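# Slide out the paler slide box's inner tray

## Task

Of the two slide boxes, pick the paler one. Push its inner tray out through the end of the box that lies farther from the robot's base, by at least a few centimetres, and leave it sticking out. The tray must stay out by itself, not because the robot holds it. Do not push any tray to roughly half its length or more. Do not grip the outer case of either box. Do not shift or rotate either box beyond a small amount. Leave everything else close to its starting state. At the end, open the gripper and move it away.

## Robot and tools

ROBOT: one arm with a two-finger parallel gripper. The fingers point along the gripper's own +x axis and close along its y axis. end_effector_position is the spot between the finger pads, about 3 to 4 cm short of the fingertips.

FRAMES: the scene frame has its origin on the table top under the arm's base. +z is up, and +y is to the left when facing along +x. The base may sit tilted relative to the table. All motion offsets are expressed in the gripper's own axes, not the scene frame. The reported hand position can be somewhat off, more so at long reach.

THE 7-NUMBER ROW (shared by execute_actions and move): [dx, dy, dz, rx, ry, rz, opening]. Each number is plain and lies in [-1, 1]. The first six are an offset, not a pose. They are measured from the gripper pose in the most recent result that reports it. Before any such result exists, and for later calls within the same reply, they are measured from where the robot is when the action starts. Position scale: 1.0 = 0.6 m. Rotation scale: 1.0 = 180 degrees. rx, ry, rz form a single rotation vector. opening is absolute, not an offset: +1 is fully open (0.088 m), about -0.80 is where empty fingers touch, and values down to -1 close no further. A full close takes at least about 0.5 s. All-zero offsets do not hold still; they drive the gripper back to the reference pose.

execute_actions: argument actions is a list holding one item or none, plus optional pictures (boolean).
- An empty list sends no command and returns the state, with pictures.
- An action item is {"rows": [...], "steps": n}. rows has 1 to 15 rows. steps is 12 to 15, default 15, and each step is 1/30 s. One row is applied per step, and the last row repeats if rows run out. Every row counts from the same reference pose, not from the row before it.
- A wait item is {"steps": n} with n up to 300. It counts from the previous result, so your reply time is included.
- A refused call moves nothing.
- The result arrives 12 steps before the action ends. Those remaining steps run while you compose the next reply.

move: argument target is one 7-number row as above. Argument speed is in m/s, from 0.002 to 0.5, default 0.25, and turning is capped at twice that in rad/s. The path is straight, lasts 0.5 to 10 s, and is cut short at 10 s. The opening is sent when the move begins. The path does not stop for obstacles, and the gripper may lag, stray, or overshoot the speed, especially with the arm stretched out. The result adds a move: line whose ending is done (settled near target), off_target, moving, held (the last step was blocked) or fault. It also reports the distance to target. limits=paced means the commanded pose was clipped. limits=held means some steps were blocked, and motion can then jump much faster than speed.

wait: seconds, 0 to 10. No new command is sent.

zoom_image: camera (cam_head_left, cam_head_right, cam_high or cam_low) and region [x0, y0, x1, y1] in pixels, origin top-left. The region can be up to 504x504. All four images are 504x504.

finished_scene: scene = the number of the current scene. This is final, and the result reports success.

RESULT LINES: The state line gives end_effector_position (m), end_effector_quat_wxyz, and linear and angular velocities. Joint positions and Joint velocities list waist, shoulder, elbow, wrist pitch, wrist yaw and wrist roll, then the finger-pad gap in m.
- Joint ranges (rad): waist -3.054..3.054, shoulder 0..3.142, elbow 0..2.356, wrist pitch -1.571..1.571, wrist yaw -1.571..1.571, wrist roll -3.142..3.142.
- grip_measured is the actual opening on the command scale. Its readings may carry a constant error of about 1 mm.
- "pose unreachable" means the clearance check, which treats the mount as part of the arm, altered or blocked the command. HELD marks the steps affected.
- "Hand target" is the pose the controller is now heading to. It appears only when no steps are pending.
- MOTOR HOT appears from 50 °C. At 95 °C an OVER-TEMPERATURE FAULT holds the arm, and if it stays too hot the arm loses power and drops.

CONTROL BEHAVIOUR: Each step, the command is clipped to within 70 mm and 16 degrees of the measured pose. When reach is limited, position wins over orientation. After an action the arm continues only to the last clipped pose, so check the reported pose and send the remainder. Friction can leave small moves undone or leave the hand tilted, so verify after each move and correct the tilt. A blocked arm keeps pushing until you send a new command. Contact torque at a joint's load limit triggers a 10 s stop, and the rest of the call is skipped. Load limits (N m): waist 18.2, shoulder 22.5, elbow 22.4, wrist pitch 5.92, wrist yaw 5.9, wrist roll 5.54.

GRIPPING: Finger force tops out near 34 N per pad. To hold something, command an opening well under grip_measured; the lower the command, the harder the squeeze.

CAUTIONS: Approach contact slowly, since faster contact strikes harder, and aiming beyond the contact point presses harder. Push the tray with the fingertips, not against the case. Avoid dropping or knocking anything off the table, and avoid slams and strong shoves. The camera calibration data gives intrinsics K and T_world_to_cam for each camera, useful for locating the boxes from images.

Each tool is called by a JSON object that holds its "name" and its "arguments".

## Session

I'll start by looking at the current state.

{"name": "execute_actions", "arguments": {"actions": []}}

Scene clock: 0.00 s of 3750.00 s.
end_effector_position=(+0.4131, +0.1828, +0.1320) grip_measured=+0.844 end_effector_quat_wxyz=(+0.716, +0.575, +0.288, -0.271) end_effector_velocity=(-0.003, -0.002, -0.002) end_effector_angular_velocity=(-0.017, +0.015, +0.016)
Joint positions: [0.454 2.122 0.971 0.308 0.303 1.885 0.08 ]
Joint velocities: [-0.002 -0.002 -0.007 -0.007 -0.007 -0.022 -0.   ]
Heat: hottest shoulder 30 °C (+0.0 °C/min).
Hand target: +0.413, +0.183, +0.132; +0.716, +0.575, +0.288, -0.271

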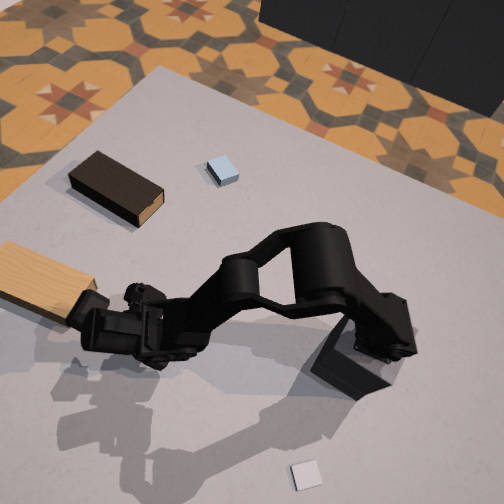

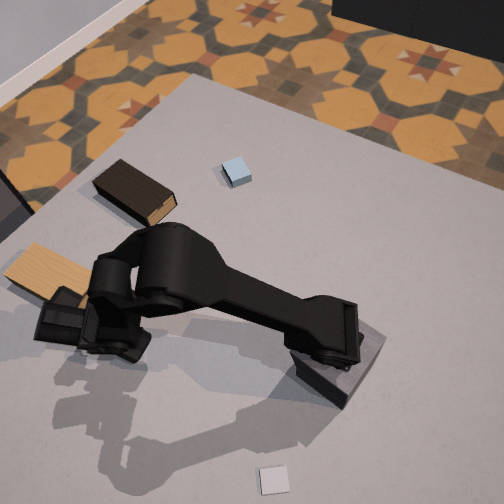

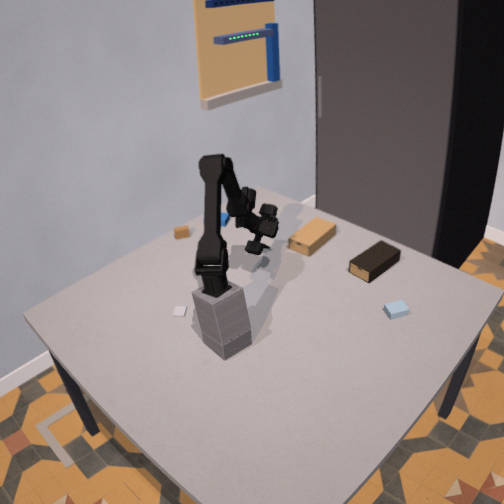

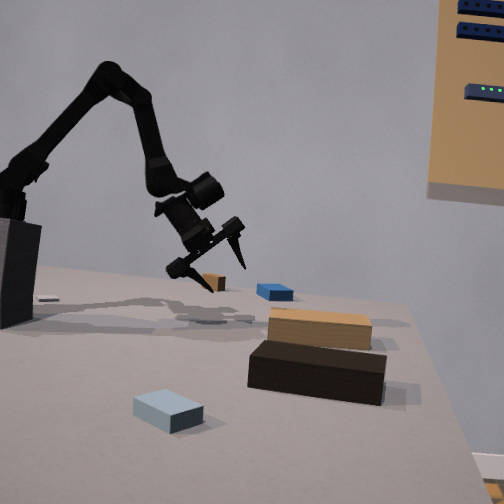

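{"name": "zoom_image", "arguments": {"camera": "cam_high", "region": [260, 190, 420, 310]}}

{"name": "zoom_image", "arguments": {"camera": "cam_head_left", "region": [0, 140, 200, 340]}}

{"name": "zoom_image", "arguments": {"camera": "cam_low", "region": [230, 280, 410, 420]}}

Region (260, 190, 420, 310) of cam_high's 504x504 image, scaled by 3.150, with more detail than that image has; it fills the top 378 rows of this view, and the rest is white.

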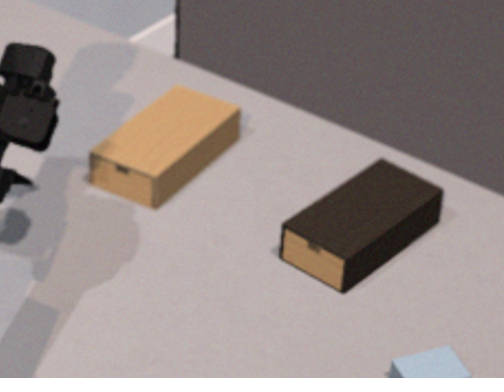

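Region (0, 140, 200, 340) of cam_head_left's 504x504 image, scaled by 2.520, with more detail than that image has.

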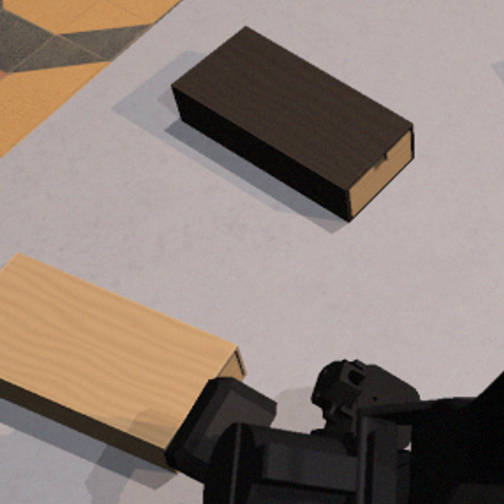

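Region (230, 280, 410, 420) of cam_low's 504x504 image, scaled by 2.800, with more detail than that image has.

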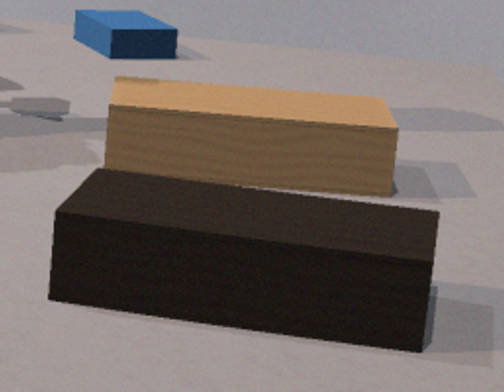

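{"name": "move", "arguments": {"target": [0.0745, -0.0414, 0.0671, -0.4404, -0.0953, 0.1365, -1.0], "speed": 0.3}}

Scene clock: 10.00 s of 3750.00 s.
end_effector_position=(+0.4310, +0.1383, +0.0948) grip_measured=-0.789 end_effector_quat_wxyz=(+0.985, -0.003, +0.168, +0.040) end_effector_velocity=(-0.002, -0.002, -0.005) end_effector_angular_velocity=(-0.021, +0.019, +0.018)
Joint positions: [0.355 2.574 0.813 1.446 0.279 0.275 0.   ]
Joint velocities: [-0.007  0.007 -0.002 -0.007 -0.022 -0.022 -0.   ]
Heat: hottest shoulder 32 °C (+12.0 °C/min).
Hand target: +0.429, +0.136, +0.089; +0.984, -0.007, +0.174, +0.040
Off the commanded pose: 0.005 m, 1 deg.
Kept back: nothing.
After step 90, 3.97 s passed at rest.
move: done

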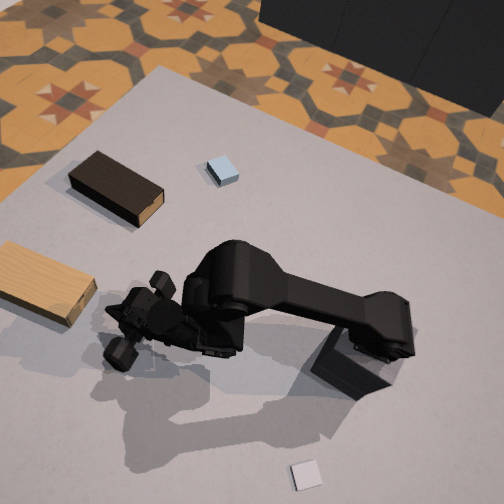

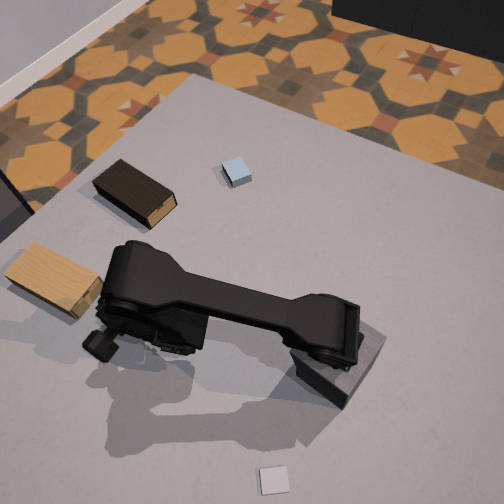

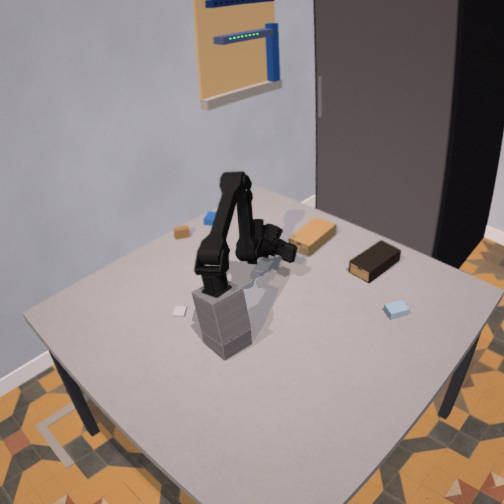

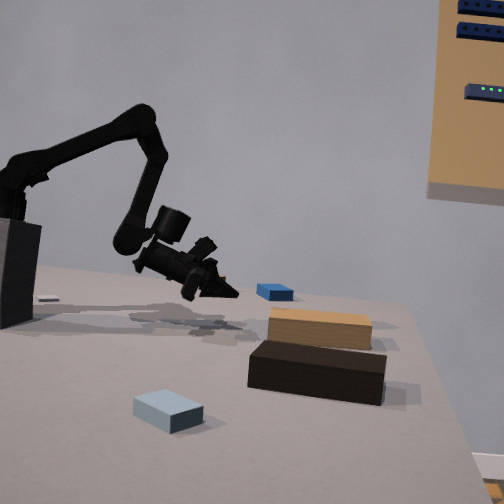

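{"name": "zoom_image", "arguments": {"camera": "cam_low", "region": [110, 190, 390, 370]}}

{"name": "zoom_image", "arguments": {"camera": "cam_head_left", "region": [0, 230, 200, 390]}}

Region (110, 190, 390, 370) of cam_low's 504x504 image, scaled by 1.800, with more detail than that image has; it fills the top 324 rows of this view, and the rest is white.

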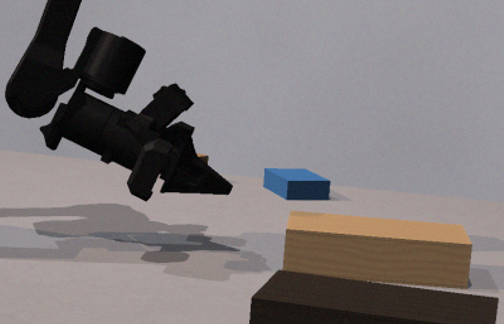

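Region (0, 230, 200, 390) of cam_head_left's 504x504 image, scaled by 2.520, with more detail than that image has; it fills the top 403 rows of this view, and the rest is white.

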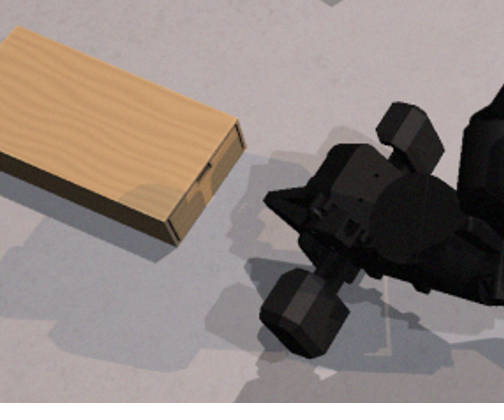

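{"name": "zoom_image", "arguments": {"camera": "cam_low", "region": [160, 230, 300, 360]}}

{"name": "zoom_image", "arguments": {"camera": "cam_head_right", "region": [0, 230, 160, 370]}}

{"name": "zoom_image", "arguments": {"camera": "cam_high", "region": [240, 200, 360, 290]}}

Region (160, 230, 300, 360) of cam_low's 504x504 image, scaled by 3.600, with more detail than that image has; it fills the top 468 rows of this view, and the rest is white.

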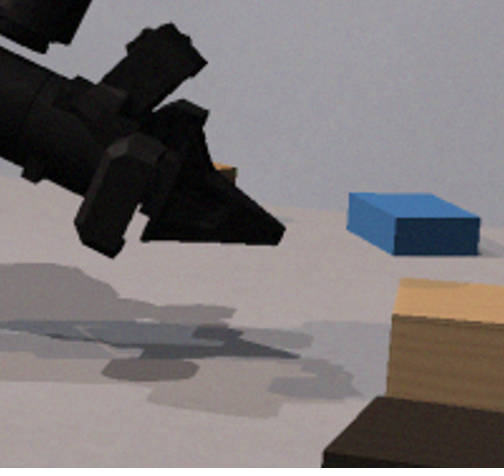

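Region (0, 230, 160, 370) of cam_head_right's 504x504 image, scaled by 3.150, with more detail than that image has; it fills the top 441 rows of this view, and the rest is white.

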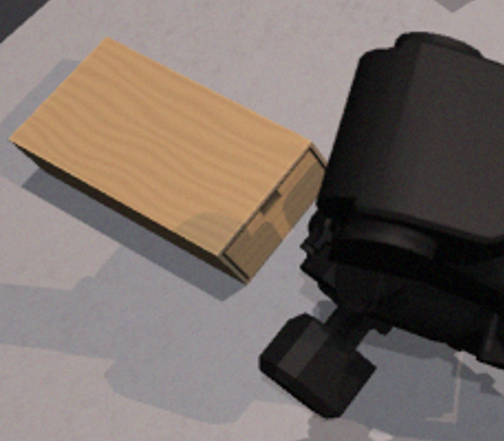

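Region (240, 200, 360, 290) of cam_high's 504x504 image, scaled by 4.200, with more detail than that image has; it fills the top 378 rows of this view, and the rest is white.

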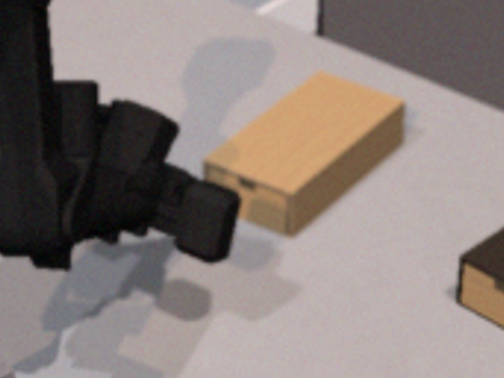

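{"name": "move", "arguments": {"target": [0.0985, -0.0222, -0.0536, 0, 0, 0, -1.0], "speed": 0.15}}

{"name": "zoom_image", "arguments": {"camera": "cam_low", "region": [160, 250, 300, 380]}}

{"name": "zoom_image", "arguments": {"camera": "cam_head_left", "region": [0, 230, 200, 390]}}

Scene clock: 18.80 s of 3750.00 s.
end_effector_position=(+0.4777, +0.1316, +0.0508) grip_measured=-0.789 end_effector_quat_wxyz=(+0.986, +0.001, +0.163, +0.040) end_effector_velocity=(-0.002, +0.000, -0.009) end_effector_angular_velocity=(-0.029, +0.025, +0.012)
Joint positions: [0.303 2.778 1.092 1.386 0.232 0.262 0.   ]
Joint velocities: [ 0.002  0.012  0.007 -0.022 -0.007 -0.022 -0.   ]
Heat: hottest shoulder 33 °C (+9.6 °C/min).
Hand target: +0.476, +0.129, +0.044; +0.985, -0.003, +0.168, +0.040
Off the commanded pose: 0.007 m, 1 deg.
Kept back: nothing.
After step 90, 4.77 s passed at rest.
move: done

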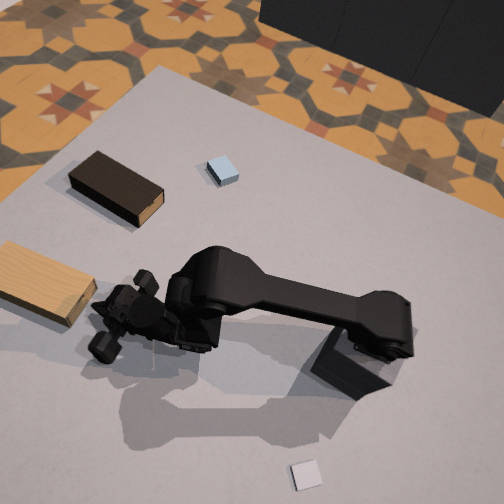

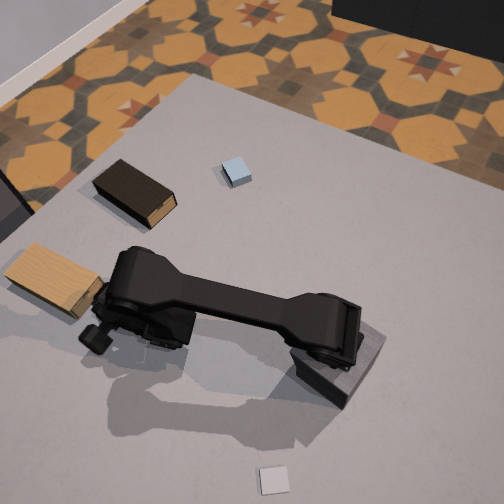

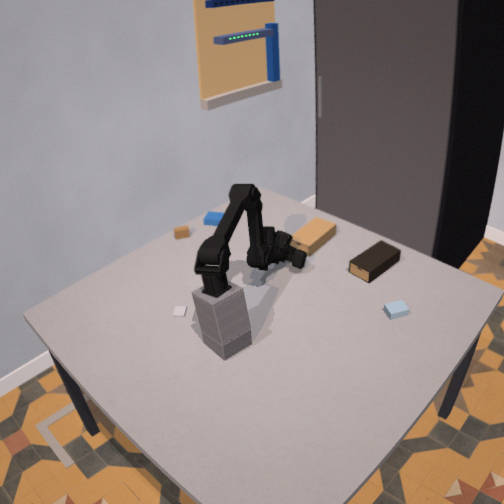

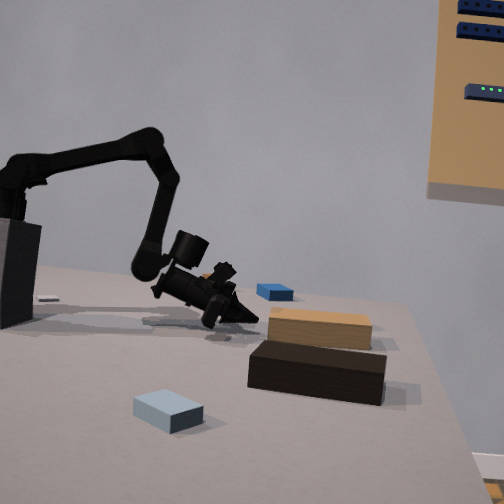

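Region (160, 250, 300, 380) of cam_low's 504x504 image, scaled by 3.600, with more detail than that image has; it fills the top 468 rows of this view, and the rest is white.

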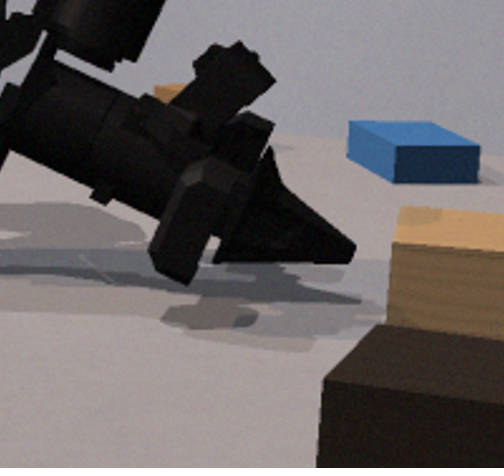

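Region (0, 230, 200, 390) of cam_head_left's 504x504 image, scaled by 2.520, with more detail than that image has; it fills the top 403 rows of this view, and the rest is white.

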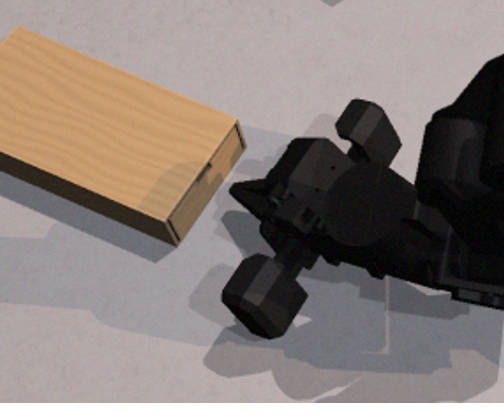

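{"name": "move", "arguments": {"target": [0.0070, -0.0003, -0.0205, 0, 0, 0, -1.0], "speed": 0.05}}

{"name": "zoom_image", "arguments": {"camera": "cam_low", "region": [160, 250, 300, 380]}}

Scene clock: 23.87 s of 3750.00 s.
end_effector_position=(+0.4793, +0.1321, +0.0434) grip_measured=-0.789 end_effector_quat_wxyz=(+0.986, +0.002, +0.160, +0.041) end_effector_velocity=(+0.005, +0.000, +0.006) end_effector_angular_velocity=(+0.013, -0.022, -0.008)
Joint positions: [0.305 2.812 1.121 1.398 0.233 0.262 0.   ]
Joint velocities: [-0.002 -0.002  0.012  0.007  0.007  0.007  0.   ]
Heat: hottest shoulder 34 °C (+10.1 °C/min).
Hand target: +0.478, +0.132, +0.038; +0.986, +0.001, +0.163, +0.040
Off the commanded pose: 0.006 m, 0 deg.
Kept back: nothing.
After step 90, 1.30 s passed at rest.
move: done

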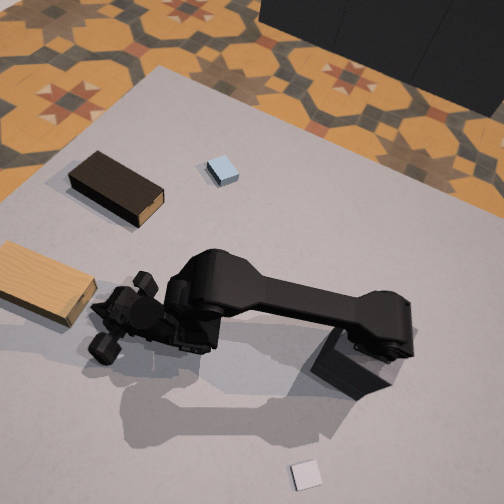

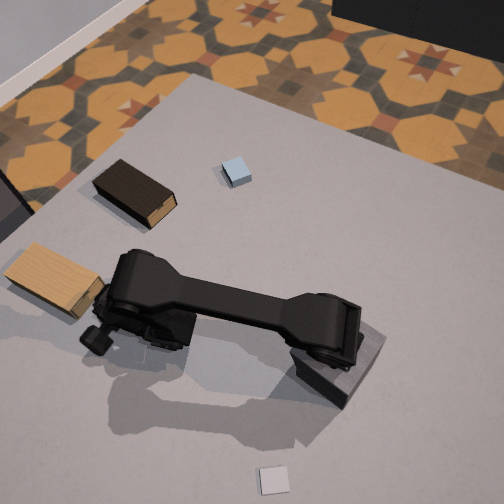

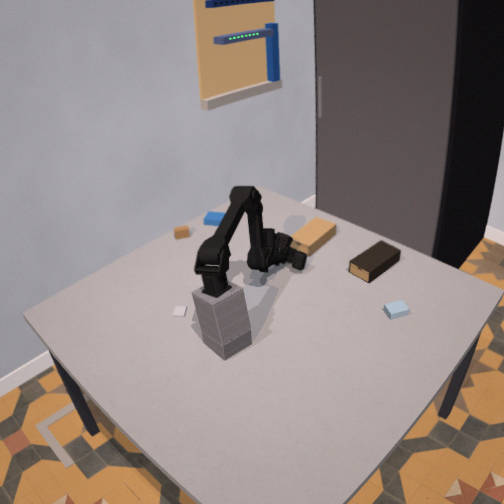

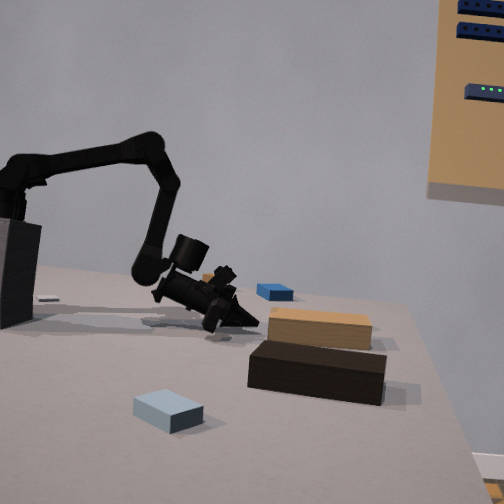

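Region (160, 250, 300, 380) of cam_low's 504x504 image, scaled by 3.600, with more detail than that image has; it fills the top 468 rows of this view, and the rest is white.

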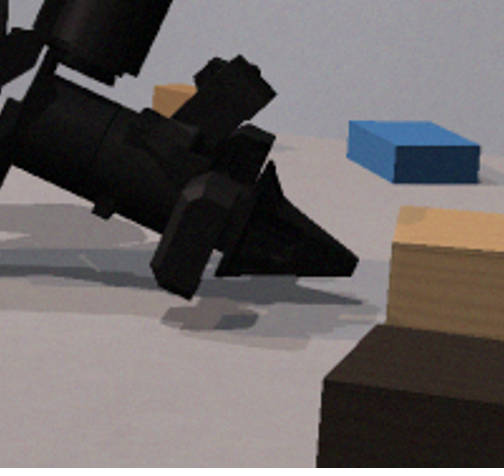

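{"name": "move", "arguments": {"target": [0.0509, 0.0006, 0.0057, 0, 0, 0, -1.0], "speed": 0.03}}

{"name": "zoom_image", "arguments": {"camera": "cam_low", "region": [180, 250, 400, 380]}}

{"name": "zoom_image", "arguments": {"camera": "cam_head_right", "region": [0, 230, 160, 370]}}

Scene clock: 26.33 s of 3750.00 s.
end_effector_position=(+0.5104, +0.1375, +0.0441) grip_measured=-0.789 end_effector_quat_wxyz=(+0.987, +0.005, +0.154, +0.041) end_effector_velocity=(+0.000, -0.002, -0.008) end_effector_angular_velocity=(-0.012, +0.033, +0.011)
Joint positions: [0.289 2.835 1.257 1.298 0.219 0.261 0.   ]
Joint velocities: [-0.007  0.007  0.012 -0.037 -0.022 -0.007 -0.   ]
Heat: hottest shoulder 34 °C (+9.1 °C/min).
Hand target: +0.509, +0.135, +0.037; +0.986, +0.002, +0.160, +0.041
Off the commanded pose: 0.008 m, 1 deg.
Kept back: nothing.
move: done

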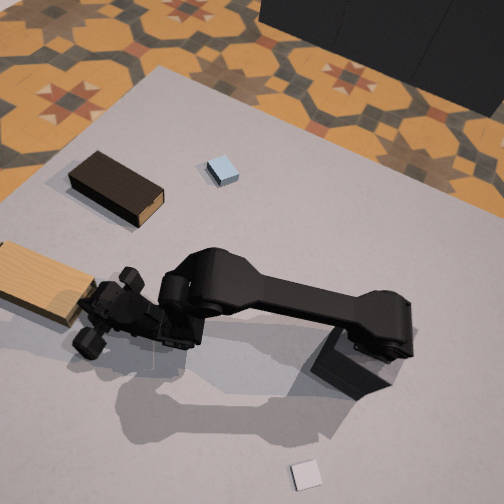

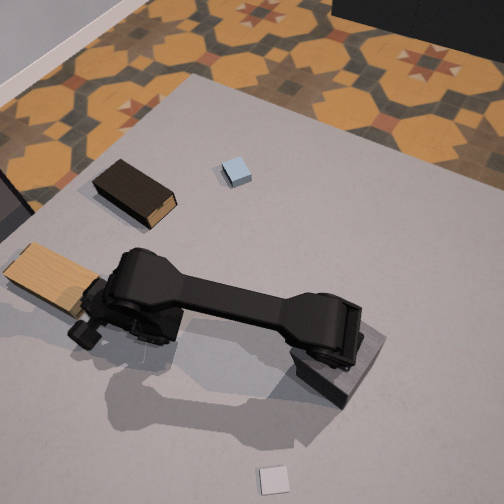

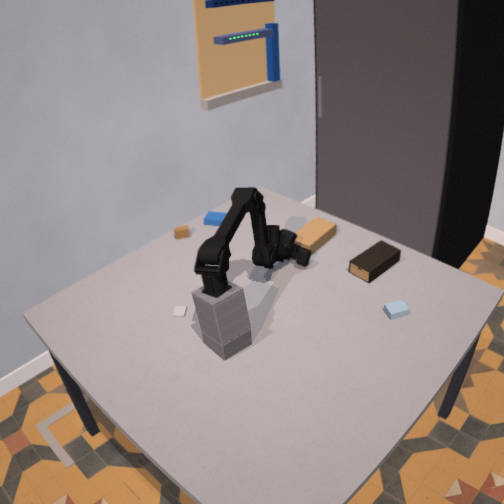

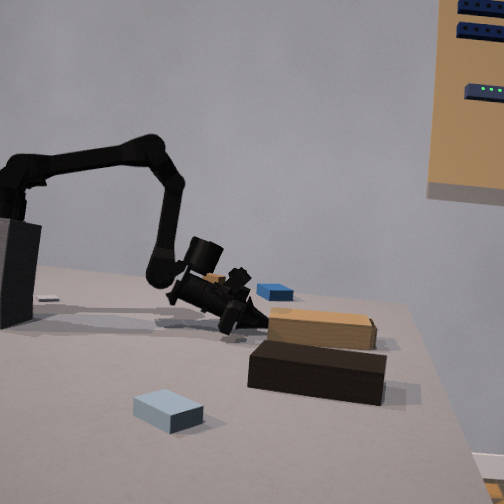

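Region (180, 250, 400, 380) of cam_low's 504x504 image, scaled by 2.291, with more detail than that image has; it fills the top 298 rows of this view, and the rest is white.

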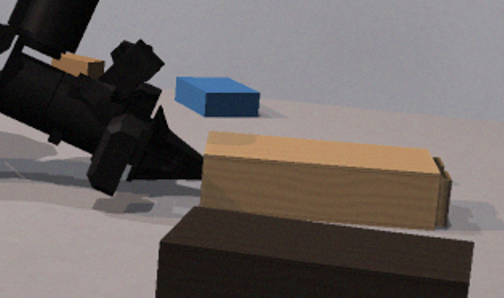

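Region (0, 230, 160, 370) of cam_head_right's 504x504 image, scaled by 3.150, with more detail than that image has; it fills the top 441 rows of this view, and the rest is white.

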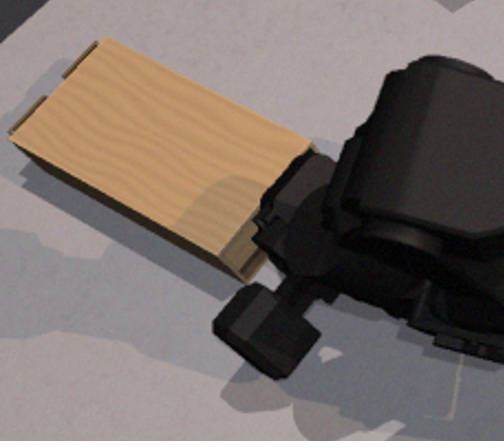

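{"name": "move", "arguments": {"target": [0.0450, -0.0037, -0.0048, 0, 0.006, 0, -1.0], "speed": 0.025}}

{"name": "zoom_image", "arguments": {"camera": "cam_low", "region": [180, 250, 400, 380]}}

{"name": "zoom_image", "arguments": {"camera": "cam_head_right", "region": [0, 210, 160, 370]}}

Scene clock: 29.00 s of 3750.00 s.
end_effector_position=(+0.5365, +0.1404, +0.0408) grip_measured=-0.789 end_effector_quat_wxyz=(+0.987, +0.007, +0.157, +0.042) end_effector_velocity=(+0.001, -0.001, -0.005) end_effector_angular_velocity=(-0.011, +0.017, +0.004)
Joint positions: [0.273 2.867 1.386 1.197 0.2   0.261 0.   ]
Joint velocities: [-0.002  0.007  0.012 -0.022 -0.007 -0.007 -0.   ]
Heat: hottest shoulder 35 °C (+10.3 °C/min).
Hand target: +0.535, +0.138, +0.033; +0.986, +0.005, +0.163, +0.042
Off the commanded pose: 0.008 m, 1 deg.
Kept back: nothing.
move: done

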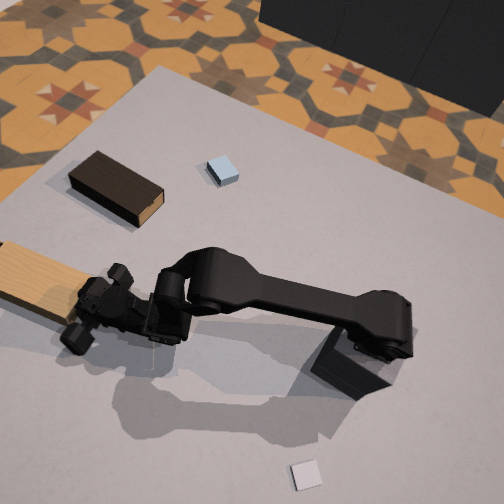

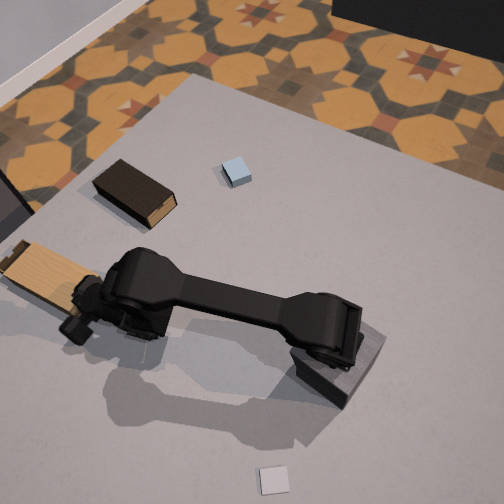

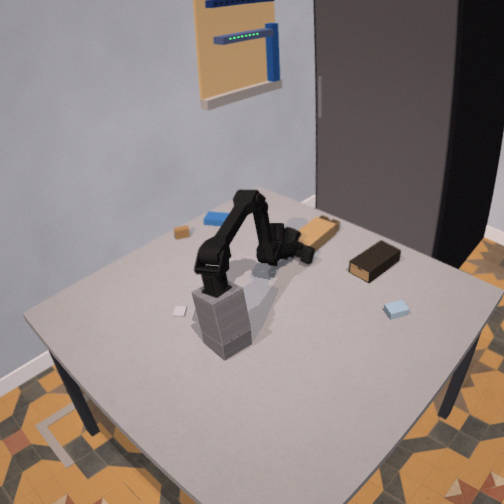

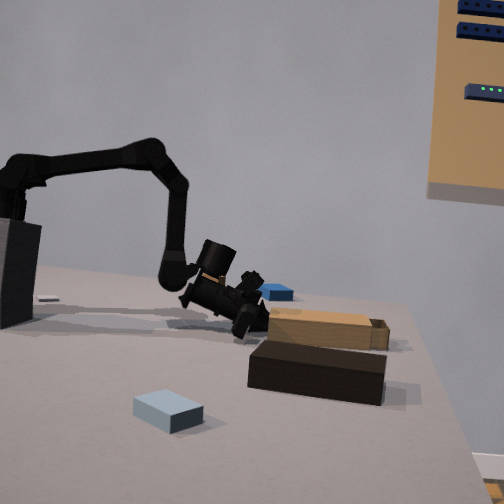

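Region (180, 250, 400, 380) of cam_low's 504x504 image, scaled by 2.291, with more detail than that image has; it fills the top 298 rows of this view, and the rest is white.

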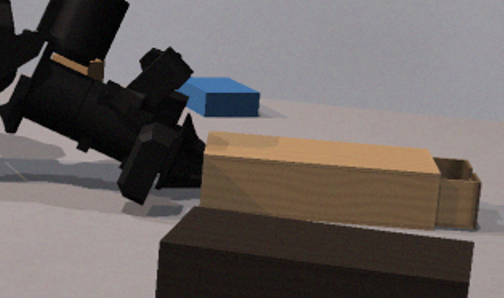

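Region (0, 210, 160, 370) of cam_head_right's 504x504 image, scaled by 3.150, with more detail than that image has.

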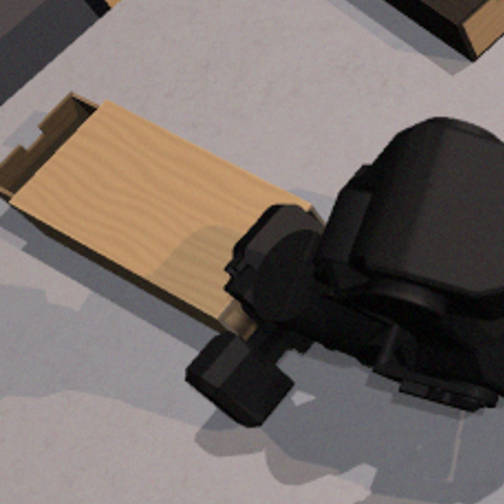

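{"name": "zoom_image", "arguments": {"camera": "cam_low", "region": [220, 280, 300, 350]}}

{"name": "zoom_image", "arguments": {"camera": "cam_high", "region": [260, 200, 360, 280]}}

Region (220, 280, 300, 350) of cam_low's 504x504 image, scaled by 6.300, with more detail than that image has; it fills the top 441 rows of this view, and the rest is white.

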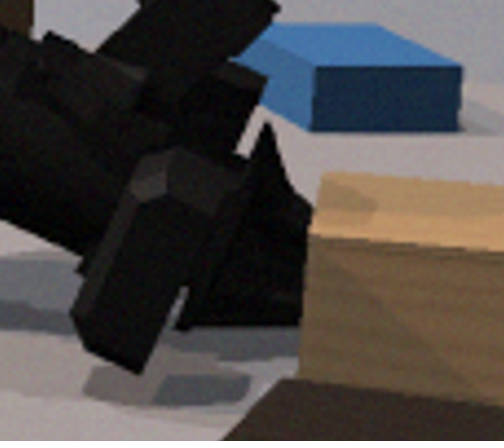

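Region (260, 200, 360, 280) of cam_high's 504x504 image, scaled by 5.040, with more detail than that image has; it fills the top 403 rows of this view, and the rest is white.

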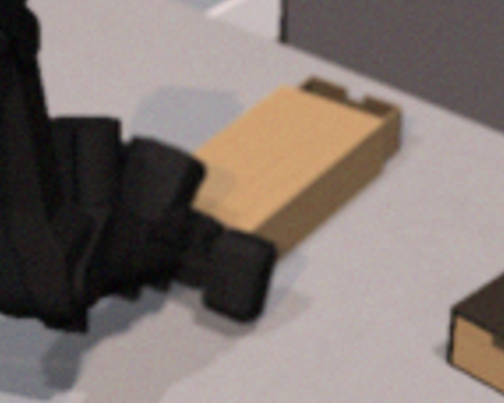

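{"name": "move", "arguments": {"target": [0.0111, -0.0043, -0.0161, 0, 0.004, 0, -1.0], "speed": 0.015}}

{"name": "zoom_image", "arguments": {"camera": "cam_low", "region": [180, 250, 400, 380]}}

{"name": "zoom_image", "arguments": {"camera": "cam_low", "region": [220, 280, 300, 350]}}

Scene clock: 32.03 s of 3750.00 s.
end_effector_position=(+0.5412, +0.1408, +0.0365) grip_measured=-0.789 end_effector_quat_wxyz=(+0.987, +0.007, +0.157, +0.043) end_effector_velocity=(+0.004, +0.002, +0.003) end_effector_angular_velocity=(-0.016, -0.007, +0.012)
Joint positions: [0.271 2.887 1.421 1.181 0.196 0.261 0.   ]
Joint velocities: [-0.002 -0.002  0.012 -0.007 -0.007 -0.022 -0.   ]
Heat: hottest shoulder 35 °C (+9.4 °C/min).
Hand target: +0.540, +0.138, +0.030; +0.986, +0.007, +0.163, +0.042
Off the commanded pose: 0.008 m, 1 deg.
Kept back: nothing.
move: done

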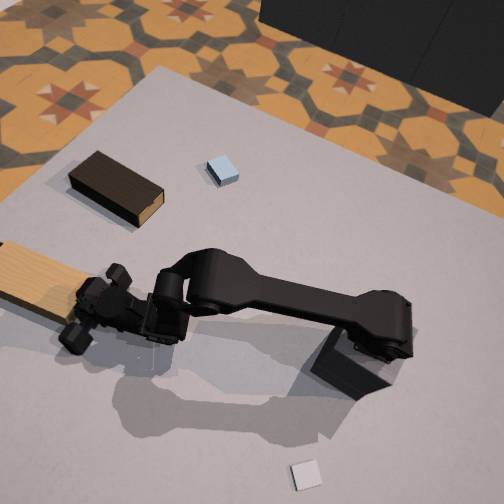

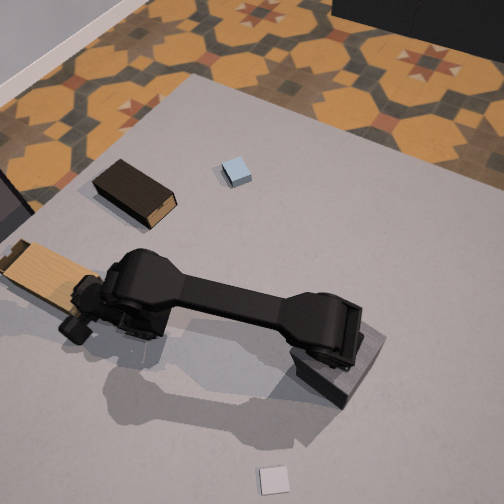

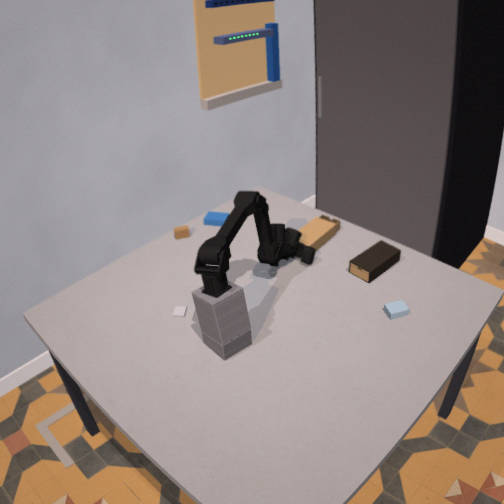

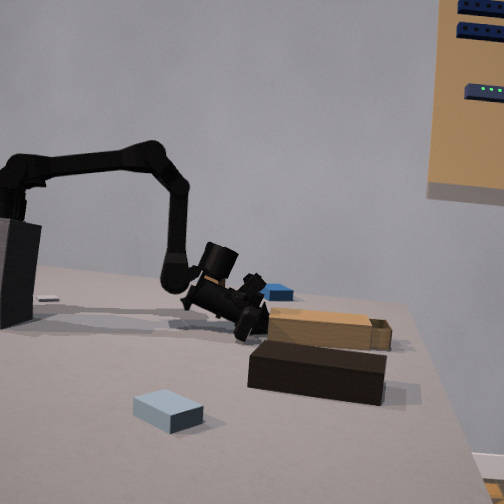

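Region (180, 250, 400, 380) of cam_low's 504x504 image, scaled by 2.291, with more detail than that image has; it fills the top 298 rows of this view, and the rest is white.

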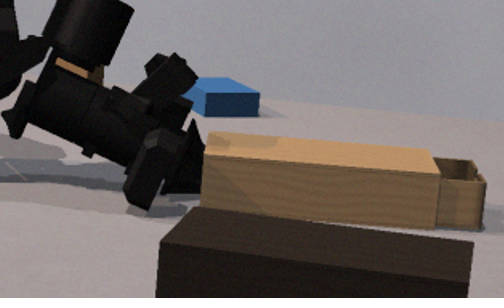

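Region (220, 280, 300, 350) of cam_low's 504x504 image, scaled by 6.300, with more detail than that image has; it fills the top 441 rows of this view, and the rest is white.

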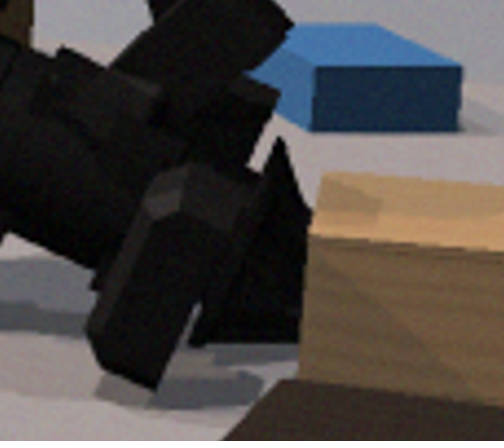

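{"name": "execute_actions", "arguments": {"actions": [{"rows": [[-0.00094,-0.00482,-0.01156,0,0.004,0,-1],[-0.00371,-0.00486,-0.01246,0,0.004,0,-1],[-0.00689,-0.00492,-0.01348,0,0.004,0,-1],[-0.01086,-0.00499,-0.01476,0,0.004,0,-1],[-0.01503,-0.00506,-0.01541,0,0.004,0,-1],[-0.01920,-0.00513,-0.01606,0,0.004,0,-1],[-0.02337,-0.00520,-0.01671,0,0.004,0,-1],[-0.02754,-0.00527,-0.01736,0,0.004,0,-1],[-0.03171,-0.00534,-0.01801,0,0.004,0,-1],[-0.03588,-0.00541,-0.01866,0,0.004,0,-1],[-0.04005,-0.00548,-0.01931,0,0.004,0,-1],[-0.04422,-0.00555,-0.01996,0,0.004,0,-1],[-0.04839,-0.00562,-0.02061,0,0.004,0,-1],[-0.05256,-0.00569,-0.02126,0,0.004,0,-1],[-0.05673,-0.00576,-0.02191,0,0.004,0,-1]], "steps": 15}]}}

{"name": "move", "arguments": {"target": [-0.10, 0, 0.04, 0, 0, 0, -1.0], "speed": 0.1}}

{"name": "zoom_image", "arguments": {"camera": "cam_low", "region": [180, 250, 400, 380]}}

Scene clock: 33.90 s of 3750.00 s.
end_effector_position=(+0.5415, +0.1408, +0.0367) grip_measured=-0.789 end_effector_quat_wxyz=(+0.987, +0.007, +0.157, +0.043) end_effector_velocity=(-0.002, +0.004, +0.011) end_effector_angular_velocity=(+0.019, -0.064, +0.022)
Joint positions: [0.27  2.887 1.422 1.182 0.196 0.261 0.   ]
Joint velocities: [ 0.002  0.002 -0.022  0.095 -0.007 -0.007 -0.   ]
Heat: hottest shoulder 35 °C (+8.8 °C/min).
Steps of this call (steps 1 to 53: nothing new was sent; steps 54 to 56: the first 3 steps of this action). Readings (end_effector_position):
54: (+0.5415, +0.1409, +0.0366)
55: (+0.5415, +0.1408, +0.0366)
56: the state above

Scene clock: 35.83 s of 3750.00 s.
end_effector_position=(+0.4593, +0.1256, +0.0701) grip_measured=-0.789 end_effector_quat_wxyz=(+0.985, +0.003, +0.167, +0.043) end_effector_velocity=(-0.004, -0.002, -0.002) end_effector_angular_velocity=(-0.011, +0.017, +0.004)
Joint positions: [0.295 2.695 0.961 1.427 0.216 0.264 0.   ]
Joint velocities: [-0.002 -0.007 -0.017 -0.007 -0.007 -0.007 -0.   ]
Heat: hottest shoulder 36 °C (+10.0 °C/min).
Hand target: +0.459, +0.127, +0.073; +0.985, +0.005, +0.165, +0.043
Off your previous action's commanded pose: 0.012 m, 0 deg at its last step (step 12 of this call).
Off the commanded pose: 0.004 m, 0 deg.
Kept back: nothing.
move: done

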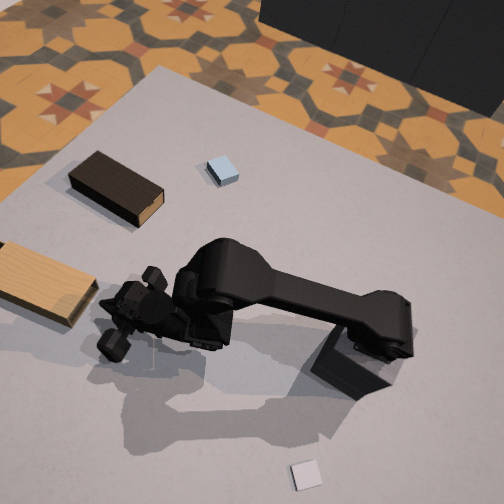

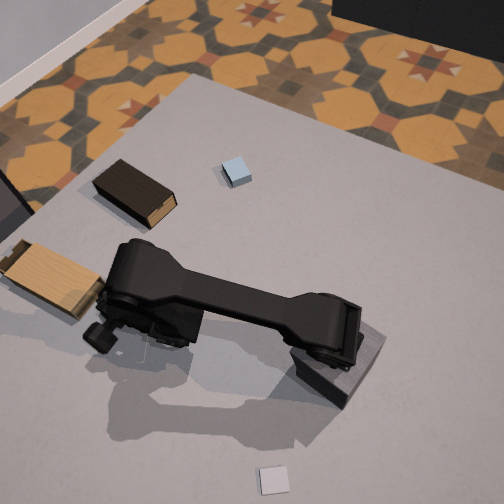

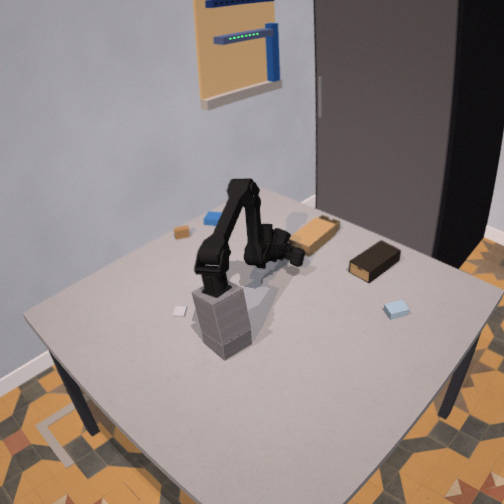

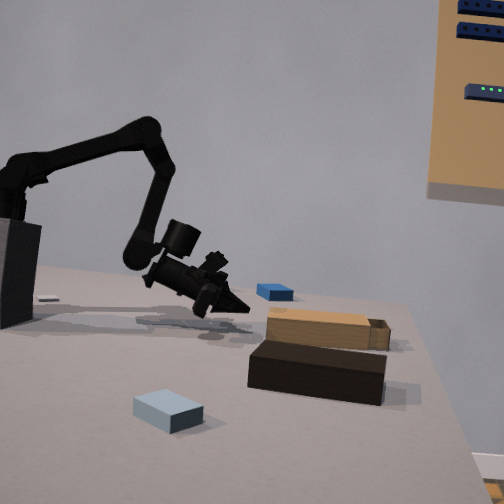

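Region (180, 250, 400, 380) of cam_low's 504x504 image, scaled by 2.291, with more detail than that image has; it fills the top 298 rows of this view, and the rest is white.

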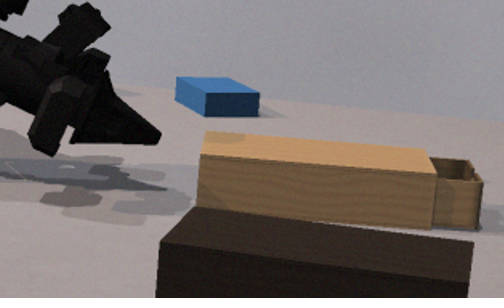

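{"name": "finished_scene", "arguments": {"scene": 1}}

The scene is finished: the task was done.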